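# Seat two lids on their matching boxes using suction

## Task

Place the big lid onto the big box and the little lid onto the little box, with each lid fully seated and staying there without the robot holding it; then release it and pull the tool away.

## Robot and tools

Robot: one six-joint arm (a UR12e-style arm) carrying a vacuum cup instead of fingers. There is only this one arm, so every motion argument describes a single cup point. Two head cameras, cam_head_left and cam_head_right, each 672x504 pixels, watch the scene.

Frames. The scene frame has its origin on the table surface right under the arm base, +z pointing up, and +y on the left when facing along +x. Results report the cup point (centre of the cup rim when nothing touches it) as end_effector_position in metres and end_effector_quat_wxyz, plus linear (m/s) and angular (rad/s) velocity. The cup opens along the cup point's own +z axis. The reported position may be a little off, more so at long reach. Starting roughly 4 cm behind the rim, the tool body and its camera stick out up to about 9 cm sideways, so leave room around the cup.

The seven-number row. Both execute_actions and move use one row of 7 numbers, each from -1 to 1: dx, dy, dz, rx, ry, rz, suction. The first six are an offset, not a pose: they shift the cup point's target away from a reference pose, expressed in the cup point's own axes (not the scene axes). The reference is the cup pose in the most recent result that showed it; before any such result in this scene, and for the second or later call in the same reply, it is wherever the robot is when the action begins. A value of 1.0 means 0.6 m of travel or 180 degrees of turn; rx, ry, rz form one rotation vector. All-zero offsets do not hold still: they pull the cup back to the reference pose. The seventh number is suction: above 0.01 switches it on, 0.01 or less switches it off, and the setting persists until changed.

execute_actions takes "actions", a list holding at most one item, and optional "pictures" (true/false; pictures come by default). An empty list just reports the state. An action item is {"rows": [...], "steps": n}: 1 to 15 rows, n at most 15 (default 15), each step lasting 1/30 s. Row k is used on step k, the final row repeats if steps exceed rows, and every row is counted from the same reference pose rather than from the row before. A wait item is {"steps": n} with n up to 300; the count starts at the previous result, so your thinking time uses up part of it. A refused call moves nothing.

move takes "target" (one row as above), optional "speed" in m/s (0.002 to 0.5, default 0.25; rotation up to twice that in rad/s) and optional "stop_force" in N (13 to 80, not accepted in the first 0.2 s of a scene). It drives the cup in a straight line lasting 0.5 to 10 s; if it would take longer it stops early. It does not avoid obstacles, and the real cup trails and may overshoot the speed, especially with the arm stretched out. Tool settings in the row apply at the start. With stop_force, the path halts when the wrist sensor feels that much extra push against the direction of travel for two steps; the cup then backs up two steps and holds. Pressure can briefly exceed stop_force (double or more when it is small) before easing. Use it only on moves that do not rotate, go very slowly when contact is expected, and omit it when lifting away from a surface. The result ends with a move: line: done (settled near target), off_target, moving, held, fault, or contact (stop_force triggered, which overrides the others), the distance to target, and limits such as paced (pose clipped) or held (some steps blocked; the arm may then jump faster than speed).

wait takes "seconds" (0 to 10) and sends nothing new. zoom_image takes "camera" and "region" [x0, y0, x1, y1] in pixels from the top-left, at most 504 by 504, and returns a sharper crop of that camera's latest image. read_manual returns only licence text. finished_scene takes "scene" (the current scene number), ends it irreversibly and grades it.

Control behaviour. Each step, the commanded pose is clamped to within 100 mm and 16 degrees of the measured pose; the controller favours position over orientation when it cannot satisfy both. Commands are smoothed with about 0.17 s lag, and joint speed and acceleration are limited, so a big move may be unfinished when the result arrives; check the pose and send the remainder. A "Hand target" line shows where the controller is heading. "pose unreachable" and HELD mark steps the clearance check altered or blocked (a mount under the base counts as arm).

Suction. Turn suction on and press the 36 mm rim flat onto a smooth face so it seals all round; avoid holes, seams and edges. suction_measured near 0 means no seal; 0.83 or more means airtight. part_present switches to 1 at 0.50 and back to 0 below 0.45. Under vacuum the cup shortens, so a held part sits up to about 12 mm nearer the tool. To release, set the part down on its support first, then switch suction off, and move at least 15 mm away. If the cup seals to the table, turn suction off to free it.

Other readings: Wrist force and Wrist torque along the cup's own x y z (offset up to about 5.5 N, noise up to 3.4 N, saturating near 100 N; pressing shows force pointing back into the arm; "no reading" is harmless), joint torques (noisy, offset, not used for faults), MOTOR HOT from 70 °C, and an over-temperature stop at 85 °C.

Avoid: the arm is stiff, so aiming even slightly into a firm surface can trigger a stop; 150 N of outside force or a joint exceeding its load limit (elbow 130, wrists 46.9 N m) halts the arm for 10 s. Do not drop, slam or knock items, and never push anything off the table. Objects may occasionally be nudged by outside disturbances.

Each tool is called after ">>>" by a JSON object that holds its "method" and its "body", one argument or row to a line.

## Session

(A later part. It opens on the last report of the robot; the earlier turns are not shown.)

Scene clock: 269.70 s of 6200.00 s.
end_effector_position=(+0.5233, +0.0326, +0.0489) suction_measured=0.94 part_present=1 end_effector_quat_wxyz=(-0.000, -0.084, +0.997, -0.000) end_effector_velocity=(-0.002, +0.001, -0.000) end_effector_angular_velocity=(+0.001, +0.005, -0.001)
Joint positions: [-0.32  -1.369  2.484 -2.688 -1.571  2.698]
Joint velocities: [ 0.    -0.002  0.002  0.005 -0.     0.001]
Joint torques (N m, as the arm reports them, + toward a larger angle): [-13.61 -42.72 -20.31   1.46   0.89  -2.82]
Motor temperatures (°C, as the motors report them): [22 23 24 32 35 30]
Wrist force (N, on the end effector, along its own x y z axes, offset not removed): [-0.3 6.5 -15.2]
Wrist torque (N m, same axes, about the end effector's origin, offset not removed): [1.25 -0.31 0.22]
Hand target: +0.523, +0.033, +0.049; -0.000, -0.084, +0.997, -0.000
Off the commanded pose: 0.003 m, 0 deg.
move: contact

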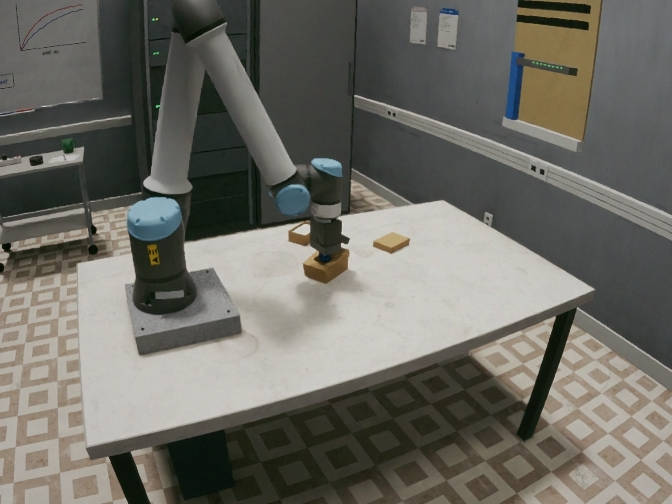

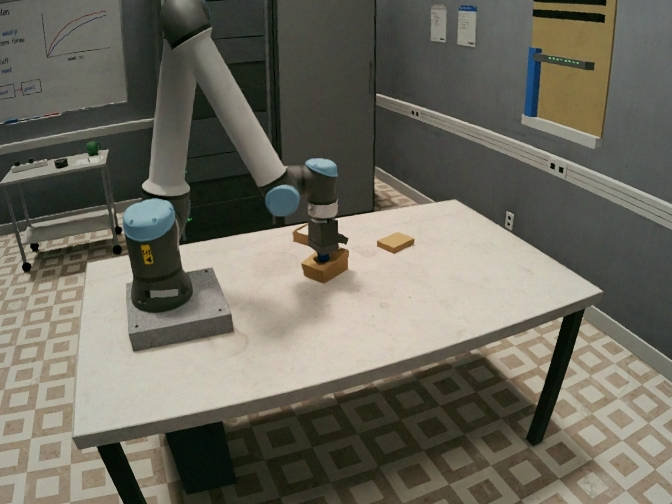

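>>> {"method": "move", "body": {
  "target": [0,0,-0.035,0,0,0,1],
  "speed": 0.015
}}

>>> {"method": "move", "body": {
  "target": [-0.002,0.002,0,0,0,0,1],
  "speed": 0.01
}}

>>> {"method": "zoom_image", "body": {
  "camera": "cam_head_left",
  "region": [295,240,355,285]
}}

>>> {"method": "move", "body": {
  "target": [0,0,0.055,0,0,0,1],
  "speed": 0.004,
  "stop_force": 15
}}

>>> {"method": "zoom_image", "body": {
  "camera": "cam_head_left",
  "region": [285,235,365,295]
}}

Scene clock: 283.43 s of 6200.00 s.
end_effector_position=(+0.5233, +0.0326, +0.0695) suction_measured=0.94 part_present=1 end_effector_quat_wxyz=(-0.000, -0.084, +0.997, -0.000) end_effector_velocity=(-0.001, +0.000, +0.003) end_effector_angular_velocity=(+0.001, +0.001, -0.000)
Joint positions: [-0.32  -1.417  2.475 -2.631 -1.571  2.698]
Joint velocities: [-0.001 -0.008  0.     0.009  0.    -0.   ]
Joint torques (N m, as the arm reports them, + toward a larger angle): [ -7.35 -45.97 -31.37  -0.43   0.78   0.14]
Motor temperatures (°C, as the motors report them): [22 23 24 32 35 30]
Wrist force (N, on the end effector, along its own x y z axes, offset not removed): [0.8 1.5 -6.8]
Wrist torque (N m, same axes, about the end effector's origin, offset not removed): [0.50 -0.18 0.17]
Hand target: +0.523, +0.033, +0.070; -0.000, -0.084, +0.997, -0.000
Off the commanded pose: 0.000 m, 0 deg.
After step 90, 9.10 s passed at rest.
move: done

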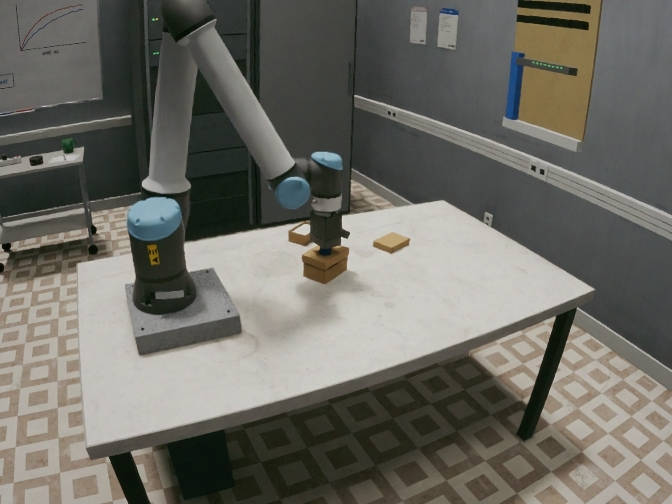

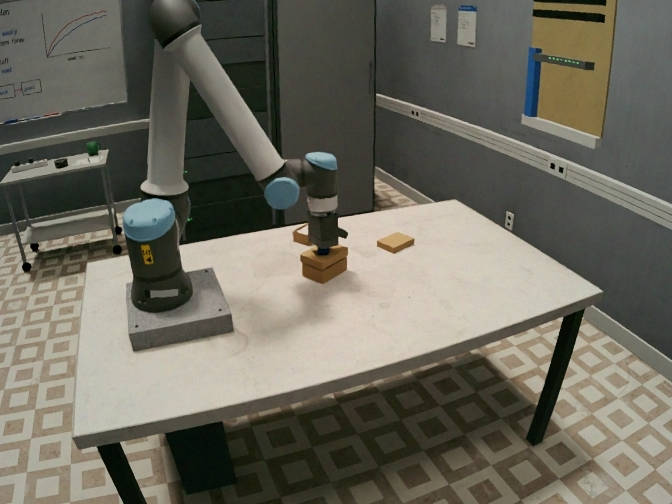

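Scene clock: 284.13 s of 6200.00 s.
end_effector_position=(+0.5242, +0.0339, +0.0695) suction_measured=0.94 part_present=1 end_effector_quat_wxyz=(-0.000, -0.084, +0.997, -0.000) end_effector_velocity=(+0.001, +0.000, +0.001) end_effector_angular_velocity=(-0.001, -0.002, +0.000)
Joint positions: [-0.317 -1.416  2.473 -2.63  -1.571  2.701]
Joint velocities: [ 0.002 -0.001 -0.002  0.001 -0.     0.002]
Joint torques (N m, as the arm reports them, + toward a larger angle): [ 11.09 -28.16 -31.64  -0.07   0.93   3.91]
Motor temperatures (°C, as the motors report them): [22 23 24 32 35 30]
Wrist force (N, on the end effector, along its own x y z axes, offset not removed): [-1.8 6.1 -7.6]
Wrist torque (N m, same axes, about the end effector's origin, offset not removed): [1.01 0.35 -0.04]
Hand target: +0.524, +0.034, +0.070; -0.000, -0.084, +0.997, -0.000
Off the commanded pose: 0.000 m, 0 deg.
move: done

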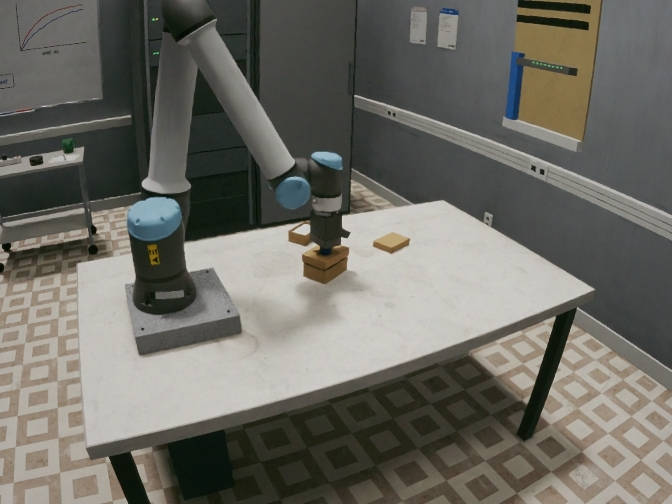

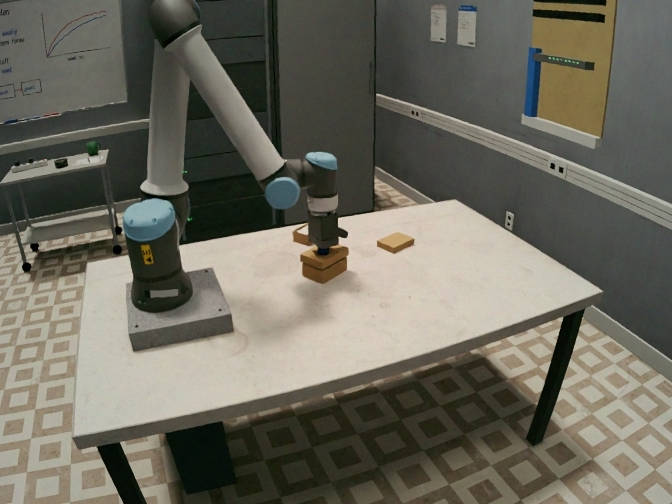

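Region (295, 240, 355, 285) of cam_head_left's 672x504 image, scaled by 8.400, with more detail than that image has; it fills the top 378 rows of this view, and the rest is white.

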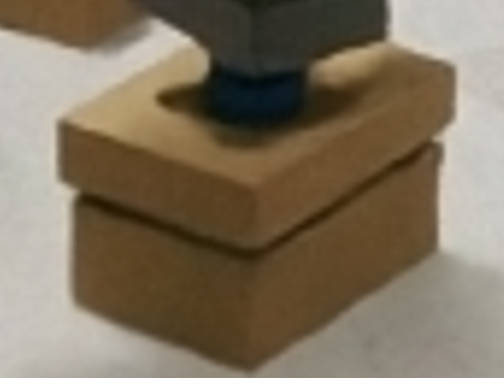

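Scene clock: 292.33 s of 6200.00 s.
end_effector_position=(+0.5243, +0.0339, +0.0383) suction_measured=0.94 part_present=1 end_effector_quat_wxyz=(-0.000, -0.084, +0.997, -0.000) end_effector_velocity=(-0.002, +0.001, -0.000) end_effector_angular_velocity=(+0.002, +0.004, -0.001)
Joint positions: [-0.317 -1.342  2.486 -2.718 -1.571  2.701]
Joint velocities: [ 0.    -0.001  0.001  0.004  0.001  0.001]
Joint torques (N m, as the arm reports them, + toward a larger angle): [-14.58 -39.36 -11.32   2.35   1.09  -2.44]
Motor temperatures (°C, as the motors report them): [22 23 24 32 35 30]
Wrist force (N, on the end effector, along its own x y z axes, offset not removed): [3.1 4.9 -28.9]
Wrist torque (N m, same axes, about the end effector's origin, offset not removed): [0.84 -0.30 0.33]
Hand target: +0.524, +0.034, +0.039; -0.000, -0.084, +0.997, -0.000
Off the commanded pose: 0.002 m, 0 deg.
move: contact

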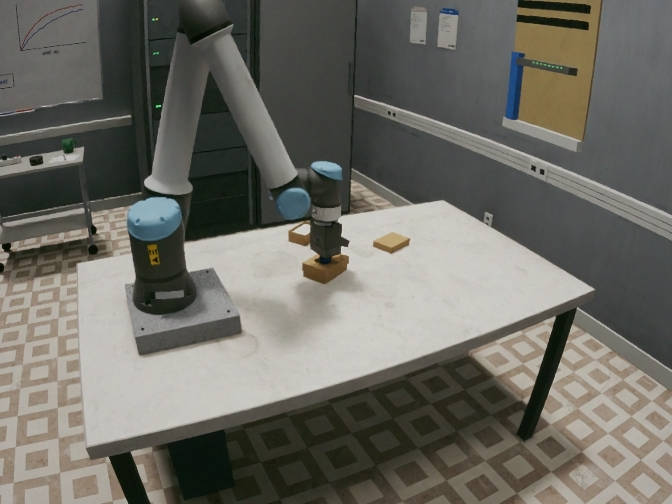

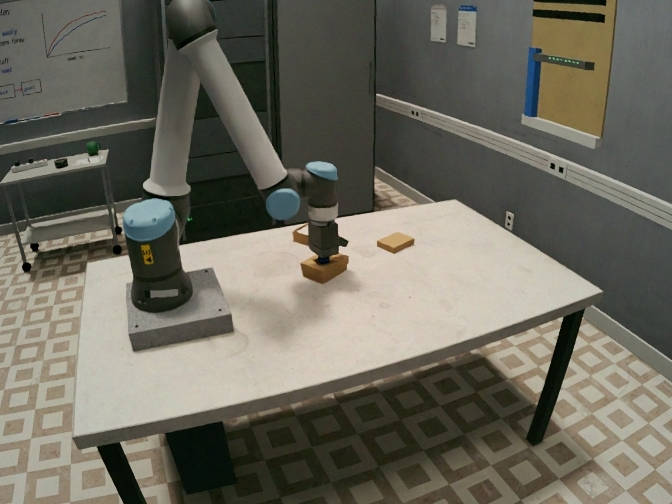

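Region (285, 235, 365, 295) of cam_head_left's 672x504 image, scaled by 6.300, with more detail than that image has; it fills the top 378 rows of this view, and the rest is white.

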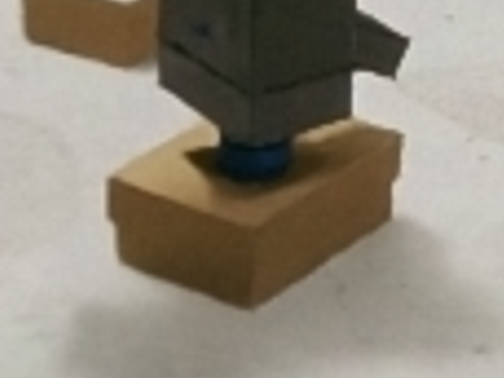

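>>> {"method": "execute_actions", "body": {
  "actions": [
    {"rows":[[0,0,-0.01,0,0,0,0]],"steps":15}
  ],
  "pictures": false
}}

>>> {"method": "move", "body": {
  "target": [0,0,-0.1,0,0,0,0],
  "speed": 0.1
}}

>>> {"method": "move", "body": {
  "target": [-0.535,0.084,0.07,0,0,0,0]
}}

>>> {"method": "zoom_image", "body": {
  "camera": "cam_head_left",
  "region": [350,205,430,265]
}}

>>> {"method": "zoom_image", "body": {
  "camera": "cam_head_right",
  "region": [350,205,430,265]
}}

Scene clock: 302.37 s of 6200.00 s.
end_effector_position=(+0.5243, +0.0339, +0.0442) suction_measured=0.00 part_present=0 end_effector_quat_wxyz=(-0.000, -0.084, +0.997, -0.000) end_effector_velocity=(+0.000, +0.000, +0.002) end_effector_angular_velocity=(+0.001, -0.001, +0.000)
Joint positions: [-0.317 -1.356  2.484 -2.701 -1.571  2.701]
Joint velocities: [-0.    -0.005 -0.     0.004  0.001 -0.001]
Joint torques (N m, as the arm reports them, + toward a larger angle): [ -7.25 -46.96 -24.87   0.76   1.02  -1.56]
Motor temperatures (°C, as the motors report them): [22 23 24 32 35 30]
Wrist force (N, on the end effector, along its own x y z axes, offset not removed): [-1.6 4.8 -13.5]
Wrist torque (N m, same axes, about the end effector's origin, offset not removed): [1.00 0.26 0.13]
Hand target: +0.524, +0.034, +0.044; -0.000, -0.084, +0.997, -0.000
Off the commanded pose: 0.000 m, 0 deg.
Steps of this call (steps 1 to 90: nothing new was sent; then 6.53 s passed at rest; steps 91 to 105: all 15 steps of this action). Readings (end_effector_position | what the end effector reports):
91: (+0.5243, +0.0339, +0.0386) | suction_measured=0.69 part_present=1
92: (+0.5243, +0.0339, +0.0394) | suction_measured=0.25 part_present=0
94: (+0.5244, +0.0338, +0.0413) | suction_measured=0.00 part_present=0
98: (+0.5243, +0.0339, +0.0432) | suction_measured=0.00 part_present=0
105: the state above

Scene clock: 303.77 s of 6200.00 s.
end_effector_position=(+0.5243, +0.0339, +0.1040) suction_measured=0.00 part_present=0 end_effector_quat_wxyz=(-0.000, -0.084, +0.996, -0.000) end_effector_velocity=(+0.003, -0.001, +0.005) end_effector_angular_velocity=(-0.002, -0.005, +0.000)
Joint positions: [-0.317 -1.492  2.454 -2.535 -1.571  2.701]
Joint velocities: [-0.    -0.007 -0.005  0.007 -0.    -0.001]
Joint torques (N m, as the arm reports them, + toward a larger angle): [-16.28 -44.44 -35.05  -0.08   0.43  -2.69]
Motor temperatures (°C, as the motors report them): [22 23 24 32 35 30]
Wrist force (N, on the end effector, along its own x y z axes, offset not removed): [4.1 1.2 -5.4]
Wrist torque (N m, same axes, about the end effector's origin, offset not removed): [0.20 -0.83 0.14]
Hand target: +0.524, +0.034, +0.104; -0.000, -0.084, +0.997, -0.000
Off the commanded pose: 0.000 m, 0 deg.
move: done

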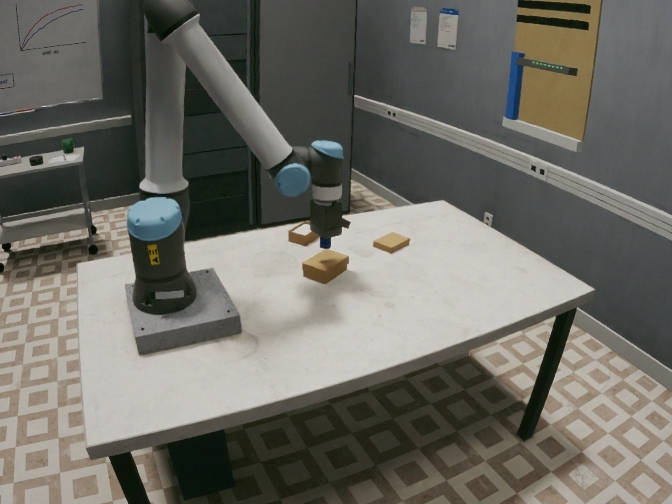

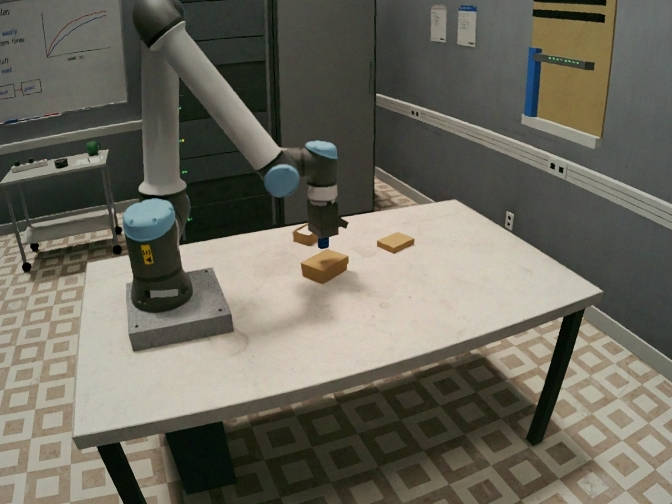

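Scene clock: 305.80 s of 6200.00 s.
end_effector_position=(+0.8321, +0.1370, +0.0624) suction_measured=0.00 part_present=0 end_effector_quat_wxyz=(-0.000, -0.084, +0.996, -0.000) end_effector_velocity=(+0.003, -0.000, -0.000) end_effector_angular_velocity=(-0.000, +0.001, -0.001)
Joint positions: [-0.089 -1.023  1.853 -2.404 -1.572  2.93 ]
Joint velocities: [ 0.     0.004 -0.007  0.004 -0.     0.001]
Joint torques (N m, as the arm reports them, + toward a larger angle): [ 11.19 -62.65 -40.11  -0.1   -2.14   3.69]
Motor temperatures (°C, as the motors report them): [22 23 24 32 35 30]
Wrist force (N, on the end effector, along its own x y z axes, offset not removed): [2.2 -1.6 0.2]
Wrist torque (N m, same axes, about the end effector's origin, offset not removed): [-0.11 -0.45 0.23]
Hand target: +0.832, +0.137, +0.062; -0.000, -0.084, +0.996, -0.000
Off the commanded pose: 0.001 m, 0 deg.
move: done

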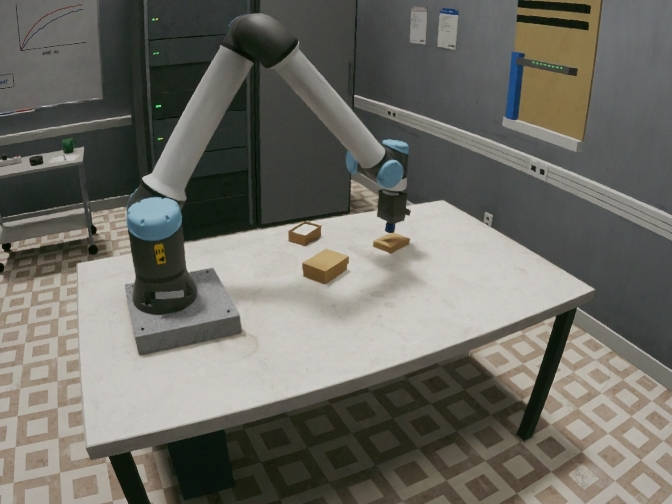

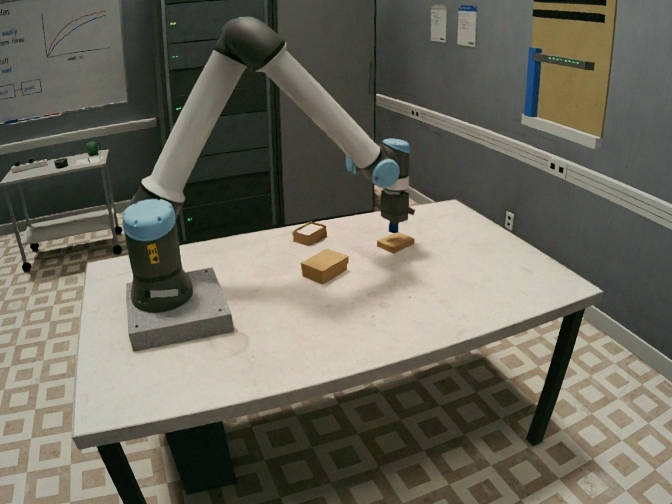

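Region (350, 205, 430, 265) of cam_head_left's 672x504 image, scaled by 6.300, with more detail than that image has; it fills the top 378 rows of this view, and the rest is white.

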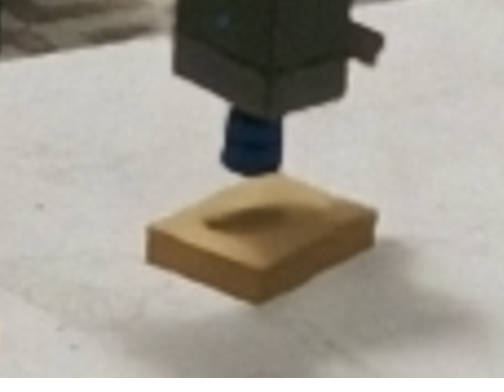

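Region (350, 205, 430, 265) of cam_head_right's 672x504 image, scaled by 6.300, with more detail than that image has; it fills the top 378 rows of this view, and the rest is white.

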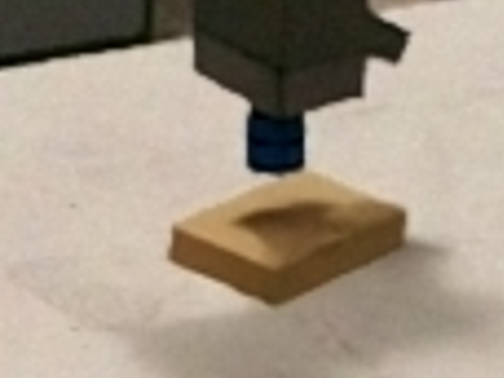

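>>> {"method": "move", "body": {
  "target": [-0.006,-0.006,0.05,0,0,0,0],
  "speed": 0.05
}}

>>> {"method": "zoom_image", "body": {
  "camera": "cam_head_left",
  "region": [350,205,430,265]
}}

>>> {"method": "zoom_image", "body": {
  "camera": "cam_head_right",
  "region": [350,205,430,265]
}}

Scene clock: 312.07 s of 6200.00 s.
end_effector_position=(+0.8362, +0.1341, +0.0327) suction_measured=0.00 part_present=0 end_effector_quat_wxyz=(-0.000, -0.084, +0.996, -0.000) end_effector_velocity=(+0.001, -0.000, -0.002) end_effector_angular_velocity=(+0.000, -0.002, +0.001)
Joint positions: [-0.092 -0.981  1.853 -2.445 -1.572  2.926]
Joint velocities: [-0.     0.003 -0.    -0.004  0.    -0.001]
Joint torques (N m, as the arm reports them, + toward a larger angle): [-14.7  -64.98 -37.47  -8.03  -0.83  -2.36]
Motor temperatures (°C, as the motors report them): [22 23 24 32 35 30]
Wrist force (N, on the end effector, along its own x y z axes, offset not removed): [2.6 2.8 -0.3]
Wrist torque (N m, same axes, about the end effector's origin, offset not removed): [0.59 -0.53 0.20]
Hand target: +0.836, +0.134, +0.032; -0.000, -0.084, +0.996, -0.000
Off the commanded pose: 0.000 m, 0 deg.
After step 90, 2.23 s passed at rest.
move: done

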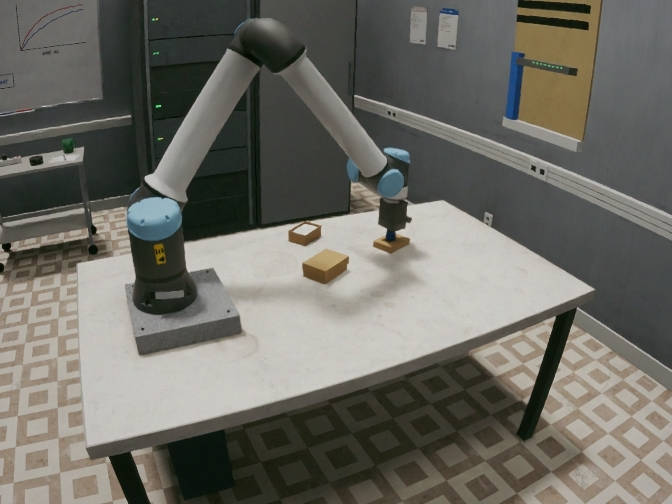

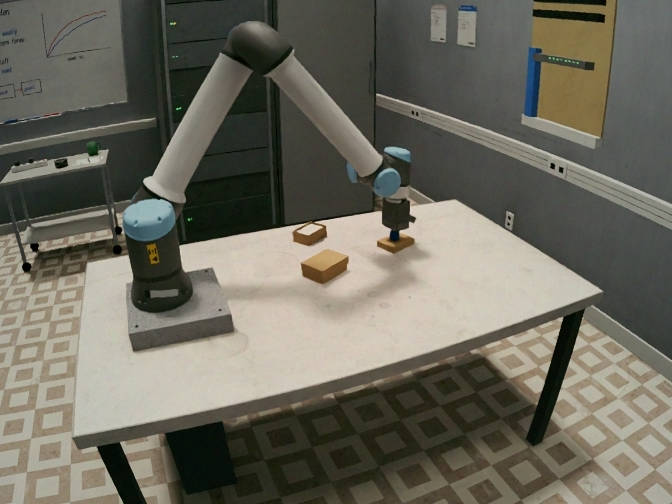

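Region (350, 205, 430, 265) of cam_head_left's 672x504 image, scaled by 6.300, with more detail than that image has; it fills the top 378 rows of this view, and the rest is white.

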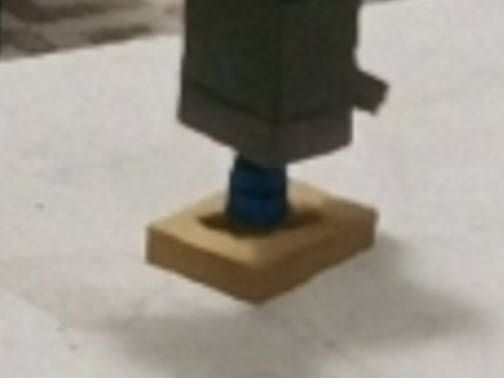

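Region (350, 205, 430, 265) of cam_head_right's 672x504 image, scaled by 6.300, with more detail than that image has; it fills the top 378 rows of this view, and the rest is white.

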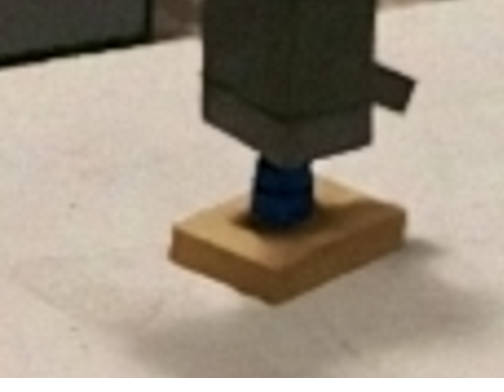

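>>> {"method": "move", "body": {
  "target": [-0.002,-0.002,0.05,0,0,0,1],
  "speed": 0.008,
  "stop_force": 15
}}

>>> {"method": "move", "body": {
  "target": [0,0,-0.13,0,0,0,1],
  "speed": 0.1
}}

>>> {"method": "move", "body": {
  "target": [0.415,0.345,0.02,0,0,-0.039,1],
  "speed": 0.2
}}

>>> {"method": "zoom_image", "body": {
  "camera": "cam_head_left",
  "region": [270,200,350,260]
}}

>>> {"method": "zoom_image", "body": {
  "camera": "cam_head_right",
  "region": [270,200,350,260]
}}

Scene clock: 324.23 s of 6200.00 s.
end_effector_position=(+0.8373, +0.1334, +0.0125) suction_measured=0.94 part_present=1 end_effector_quat_wxyz=(+0.000, -0.084, +0.996, -0.000) end_effector_velocity=(-0.001, +0.000, +0.000) end_effector_angular_velocity=(-0.000, +0.004, -0.000)
Joint positions: [-0.093 -0.953  1.855 -2.475 -1.572  2.926]
Joint velocities: [ 0.    -0.001  0.     0.005 -0.     0.   ]
Joint torques (N m, as the arm reports them, + toward a larger angle): [-16.46 -61.1  -17.71   4.15   0.28  -1.71]
Motor temperatures (°C, as the motors report them): [22 23 24 32 35 30]
Wrist force (N, on the end effector, along its own x y z axes, offset not removed): [0.6 -0.7 -35.1]
Wrist torque (N m, same axes, about the end effector's origin, offset not removed): [-0.27 -0.26 0.28]
Hand target: +0.837, +0.133, +0.013; +0.000, -0.084, +0.996, -0.000
Off the commanded pose: 0.010 m, 0 deg.
After step 90, 6.27 s passed at rest.
move: contact

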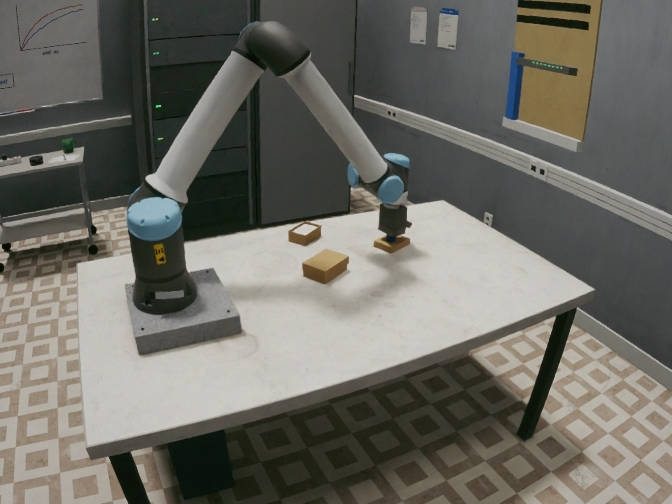

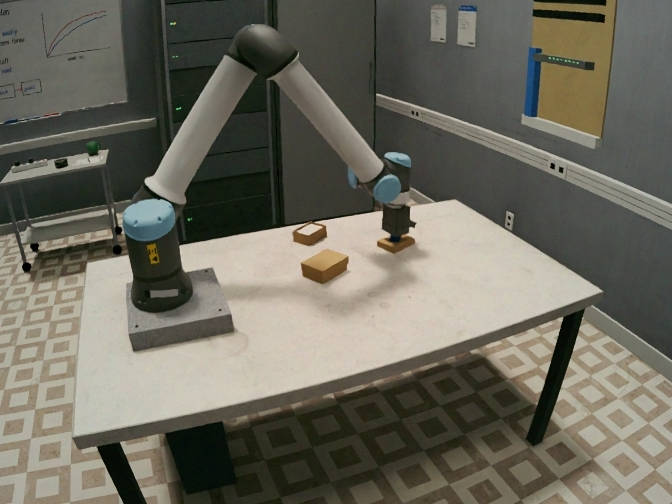

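Scene clock: 325.53 s of 6200.00 s.
end_effector_position=(+0.8372, +0.1334, +0.0901) suction_measured=0.94 part_present=1 end_effector_quat_wxyz=(+0.000, -0.084, +0.996, -0.000) end_effector_velocity=(-0.000, -0.001, +0.002) end_effector_angular_velocity=(+0.001, +0.001, -0.002)
Joint positions: [-0.093 -1.052  1.835 -2.357 -1.572  2.926]
Joint velocities: [-0.001 -0.003 -0.001  0.005  0.001  0.001]
Joint torques (N m, as the arm reports them, + toward a larger angle): [ 10.36 -84.74 -40.99  -0.07   0.61   2.01]
Motor temperatures (°C, as the motors report them): [22 23 24 32 35 30]
Wrist force (N, on the end effector, along its own x y z axes, offset not removed): [-0.7 3.4 -7.9]
Wrist torque (N m, same axes, about the end effector's origin, offset not removed): [0.66 -0.14 0.09]
Hand target: +0.837, +0.133, +0.091; +0.000, -0.084, +0.996, -0.000
Off the commanded pose: 0.000 m, 0 deg.
move: done

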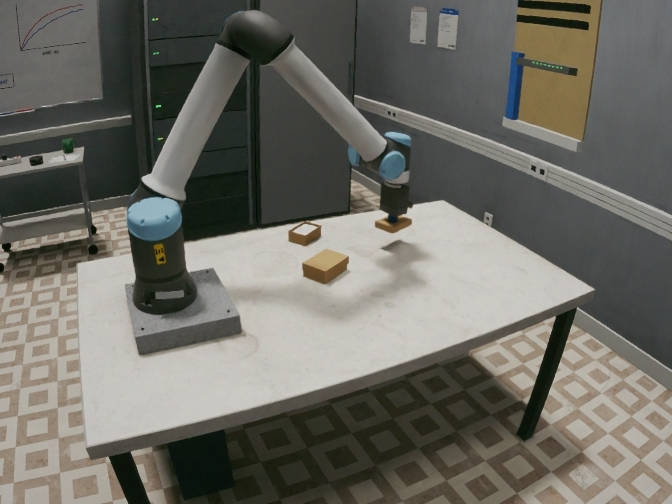

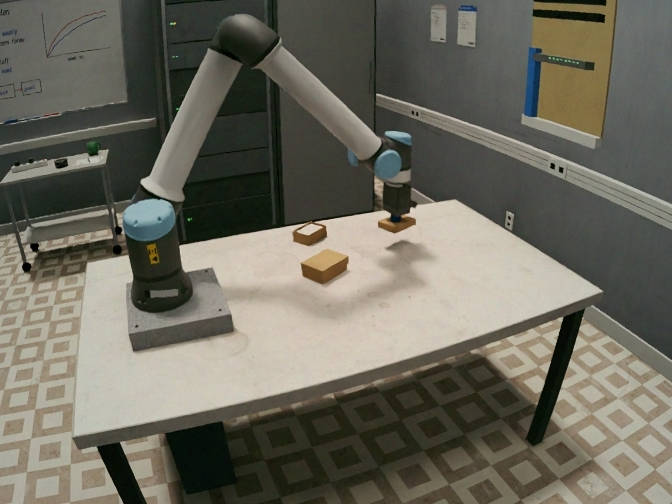

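Scene clock: 327.83 s of 6200.00 s.
end_effector_position=(+0.5575, +0.2958, +0.0777) suction_measured=0.94 part_present=1 end_effector_quat_wxyz=(+0.000, -0.144, +0.990, -0.000) end_effector_velocity=(-0.003, +0.002, +0.000) end_effector_angular_velocity=(+0.000, -0.001, +0.001)
Joint positions: [ 0.165 -1.295  2.273 -2.551 -1.572  3.061]
Joint velocities: [ 0.004 -0.003  0.003 -0.001  0.     0.003]
Joint torques (N m, as the arm reports them, + toward a larger angle): [ 10.08 -58.37 -21.55  -8.4   -1.72   4.09]
Motor temperatures (°C, as the motors report them): [22 23 24 32 35 30]
Wrist force (N, on the end effector, along its own x y z axes, offset not removed): [-3.5 -1.1 -4.4]
Wrist torque (N m, same axes, about the end effector's origin, offset not removed): [-0.28 0.32 0.25]
Hand target: +0.557, +0.296, +0.078; +0.000, -0.144, +0.990, -0.000
Off the commanded pose: 0.000 m, 0 deg.
move: done

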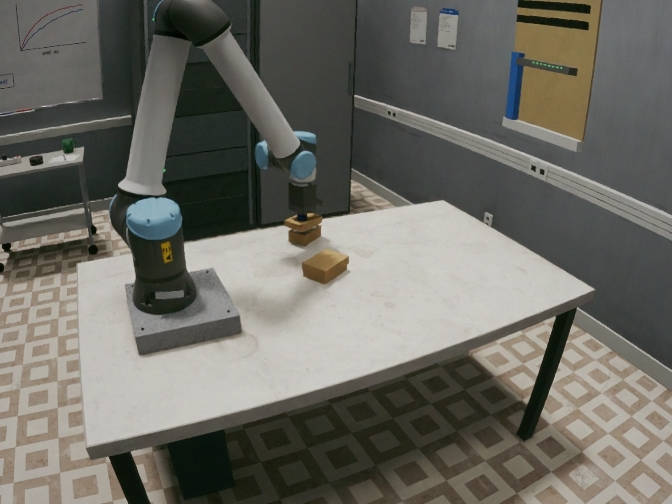

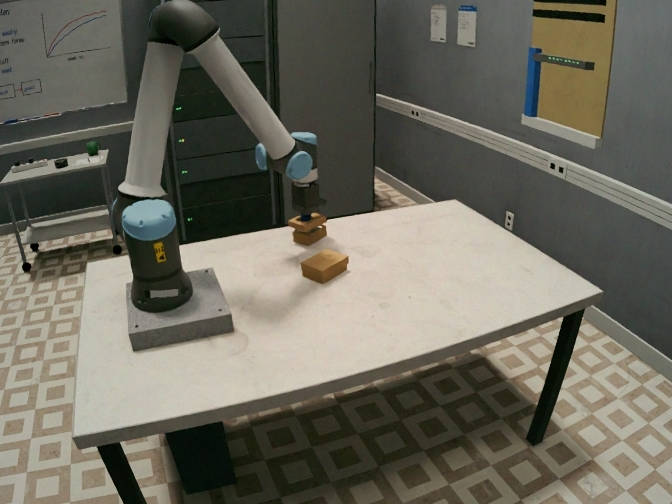

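Region (270, 200, 350, 260) of cam_head_left's 672x504 image, scaled by 6.300, with more detail than that image has; it fills the top 378 rows of this view, and the rest is white.

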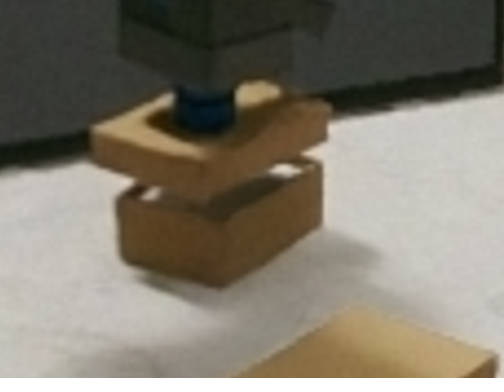

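Region (270, 200, 350, 260) of cam_head_right's 672x504 image, scaled by 6.300, with more detail than that image has; it fills the top 378 rows of this view, and the rest is white.

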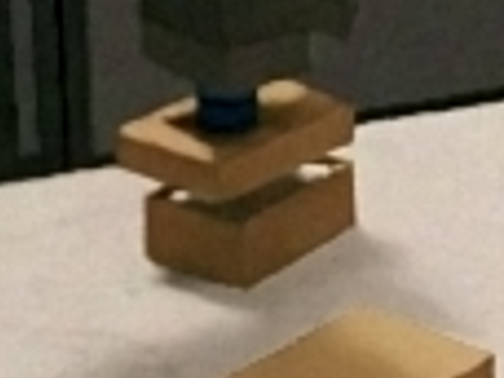

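>>> {"method": "move", "body": {
  "target": [-0.009,-0.007,0.022,0,0,-0.022,1],
  "speed": 0.02
}}

>>> {"method": "zoom_image", "body": {
  "camera": "cam_head_left",
  "region": [280,205,340,250]
}}

>>> {"method": "zoom_image", "body": {
  "camera": "cam_head_right",
  "region": [280,205,340,250]
}}

Scene clock: 342.50 s of 6200.00 s.
end_effector_position=(+0.5637, +0.2934, +0.0648) suction_measured=0.94 part_present=1 end_effector_quat_wxyz=(+0.000, -0.178, +0.984, -0.000) end_effector_velocity=(+0.000, -0.001, -0.003) end_effector_angular_velocity=(+0.000, +0.003, +0.009)
Joint positions: [ 0.159 -1.267  2.27  -2.576 -1.572  2.987]
Joint velocities: [-0.002  0.006  0.    -0.003  0.001 -0.01 ]
Joint torques (N m, as the arm reports them, + toward a larger angle): [-15.46 -39.78 -34.21  -8.19  -1.07  -2.59]
Motor temperatures (°C, as the motors report them): [22 23 24 32 35 30]
Wrist force (N, on the end effector, along its own x y z axes, offset not removed): [0.1 2.4 -4.8]
Wrist torque (N m, same axes, about the end effector's origin, offset not removed): [0.52 0.04 0.02]
Hand target: +0.564, +0.293, +0.065; +0.000, -0.179, +0.984, -0.000
Off the commanded pose: 0.000 m, 0 deg.
After step 90, 9.73 s passed at rest.
move: done

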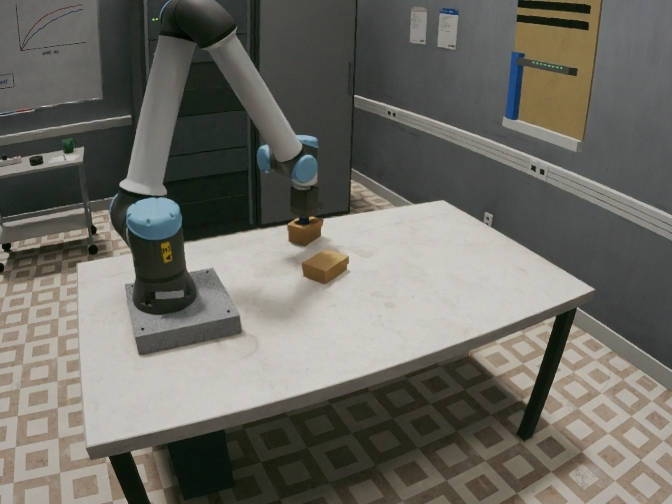

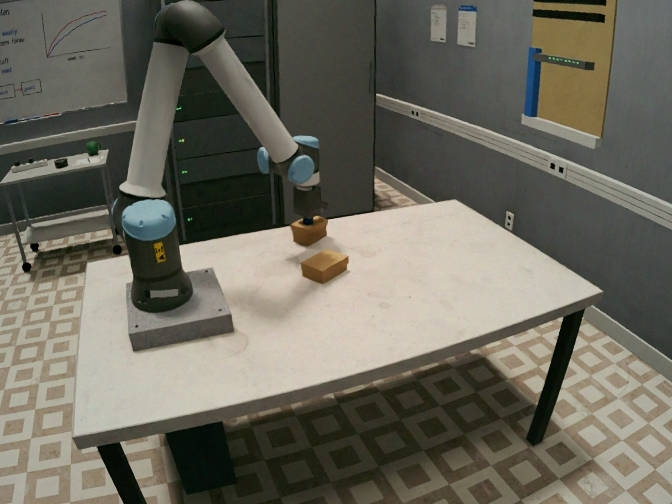

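Region (280, 205, 340, 250) of cam_head_left's 672x504 image, scaled by 8.400, with more detail than that image has; it fills the top 378 rows of this view, and the rest is white.

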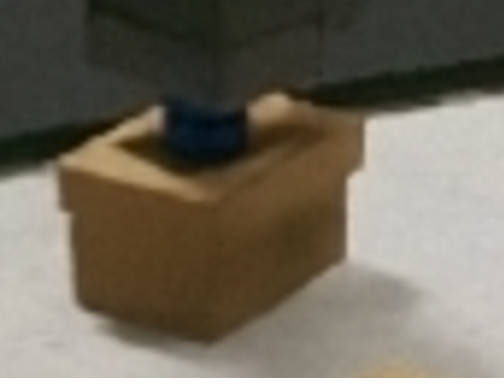

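Region (280, 205, 340, 250) of cam_head_right's 672x504 image, scaled by 8.400, with more detail than that image has; it fills the top 378 rows of this view, and the rest is white.

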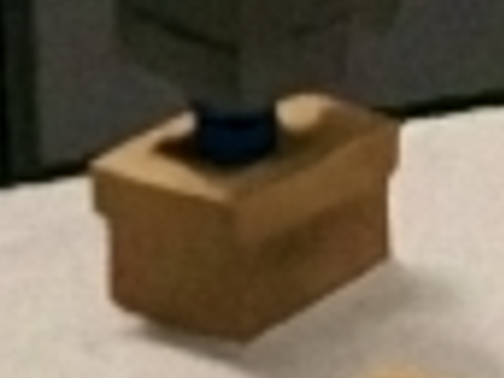

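>>> {"method": "move", "body": {
  "target": [0,0,0.06,0,0,0,1],
  "speed": 0.004,
  "stop_force": 15
}}

>>> {"method": "zoom_image", "body": {
  "camera": "cam_head_left",
  "region": [280,205,340,250]
}}

>>> {"method": "zoom_image", "body": {
  "camera": "cam_head_right",
  "region": [280,205,340,250]
}}

Scene clock: 354.43 s of 6200.00 s.
end_effector_position=(+0.5639, +0.2934, +0.0538) suction_measured=0.94 part_present=1 end_effector_quat_wxyz=(+0.000, -0.178, +0.984, -0.000) end_effector_velocity=(-0.001, -0.000, -0.000) end_effector_angular_velocity=(-0.001, +0.003, -0.001)
Joint positions: [ 0.159 -1.247  2.274 -2.6   -1.572  2.986]
Joint velocities: [-0.    -0.    -0.     0.004 -0.     0.001]
Joint torques (N m, as the arm reports them, + toward a larger angle): [ -3.91 -50.71 -20.16   2.09   0.99   3.28]
Motor temperatures (°C, as the motors report them): [22 23 24 32 35 30]
Wrist force (N, on the end effector, along its own x y z axes, offset not removed): [1.8 3.9 -24.9]
Wrist torque (N m, same axes, about the end effector's origin, offset not removed): [0.79 -0.28 0.16]
Hand target: +0.564, +0.293, +0.054; +0.000, -0.178, +0.984, -0.000
Off the commanded pose: 0.025 m, 0 deg.
After step 90, 5.87 s passed at rest.
move: contact

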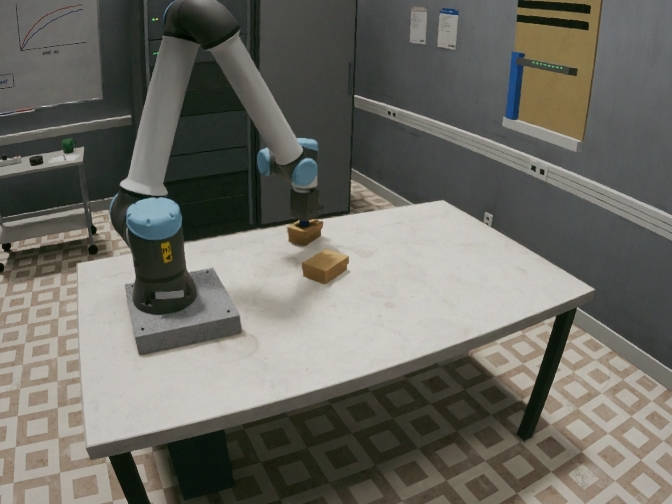

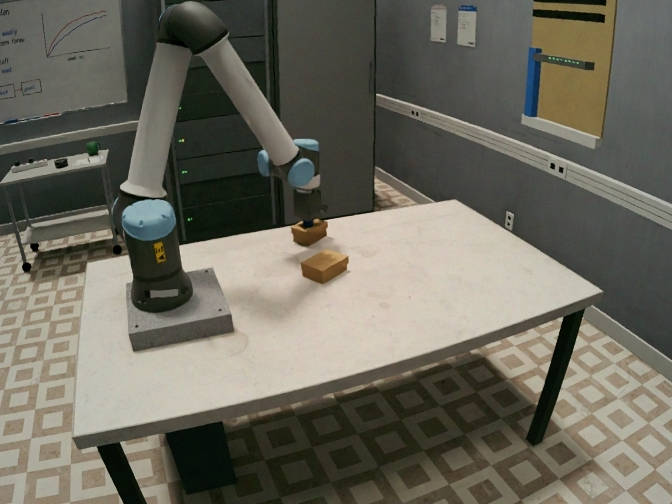

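Region (280, 205, 340, 250) of cam_head_left's 672x504 image, scaled by 8.400, with more detail than that image has; it fills the top 378 rows of this view, and the rest is white.

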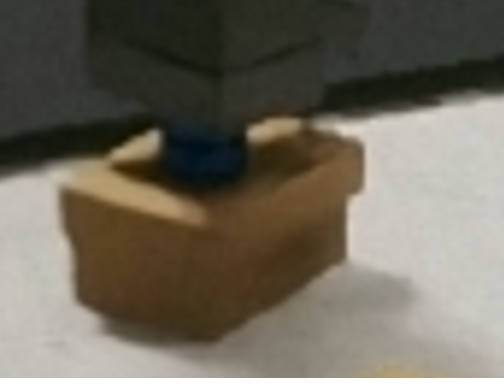

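Region (280, 205, 340, 250) of cam_head_right's 672x504 image, scaled by 8.400, with more detail than that image has; it fills the top 378 rows of this view, and the rest is white.

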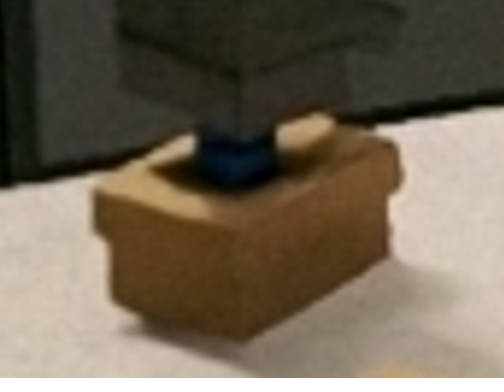

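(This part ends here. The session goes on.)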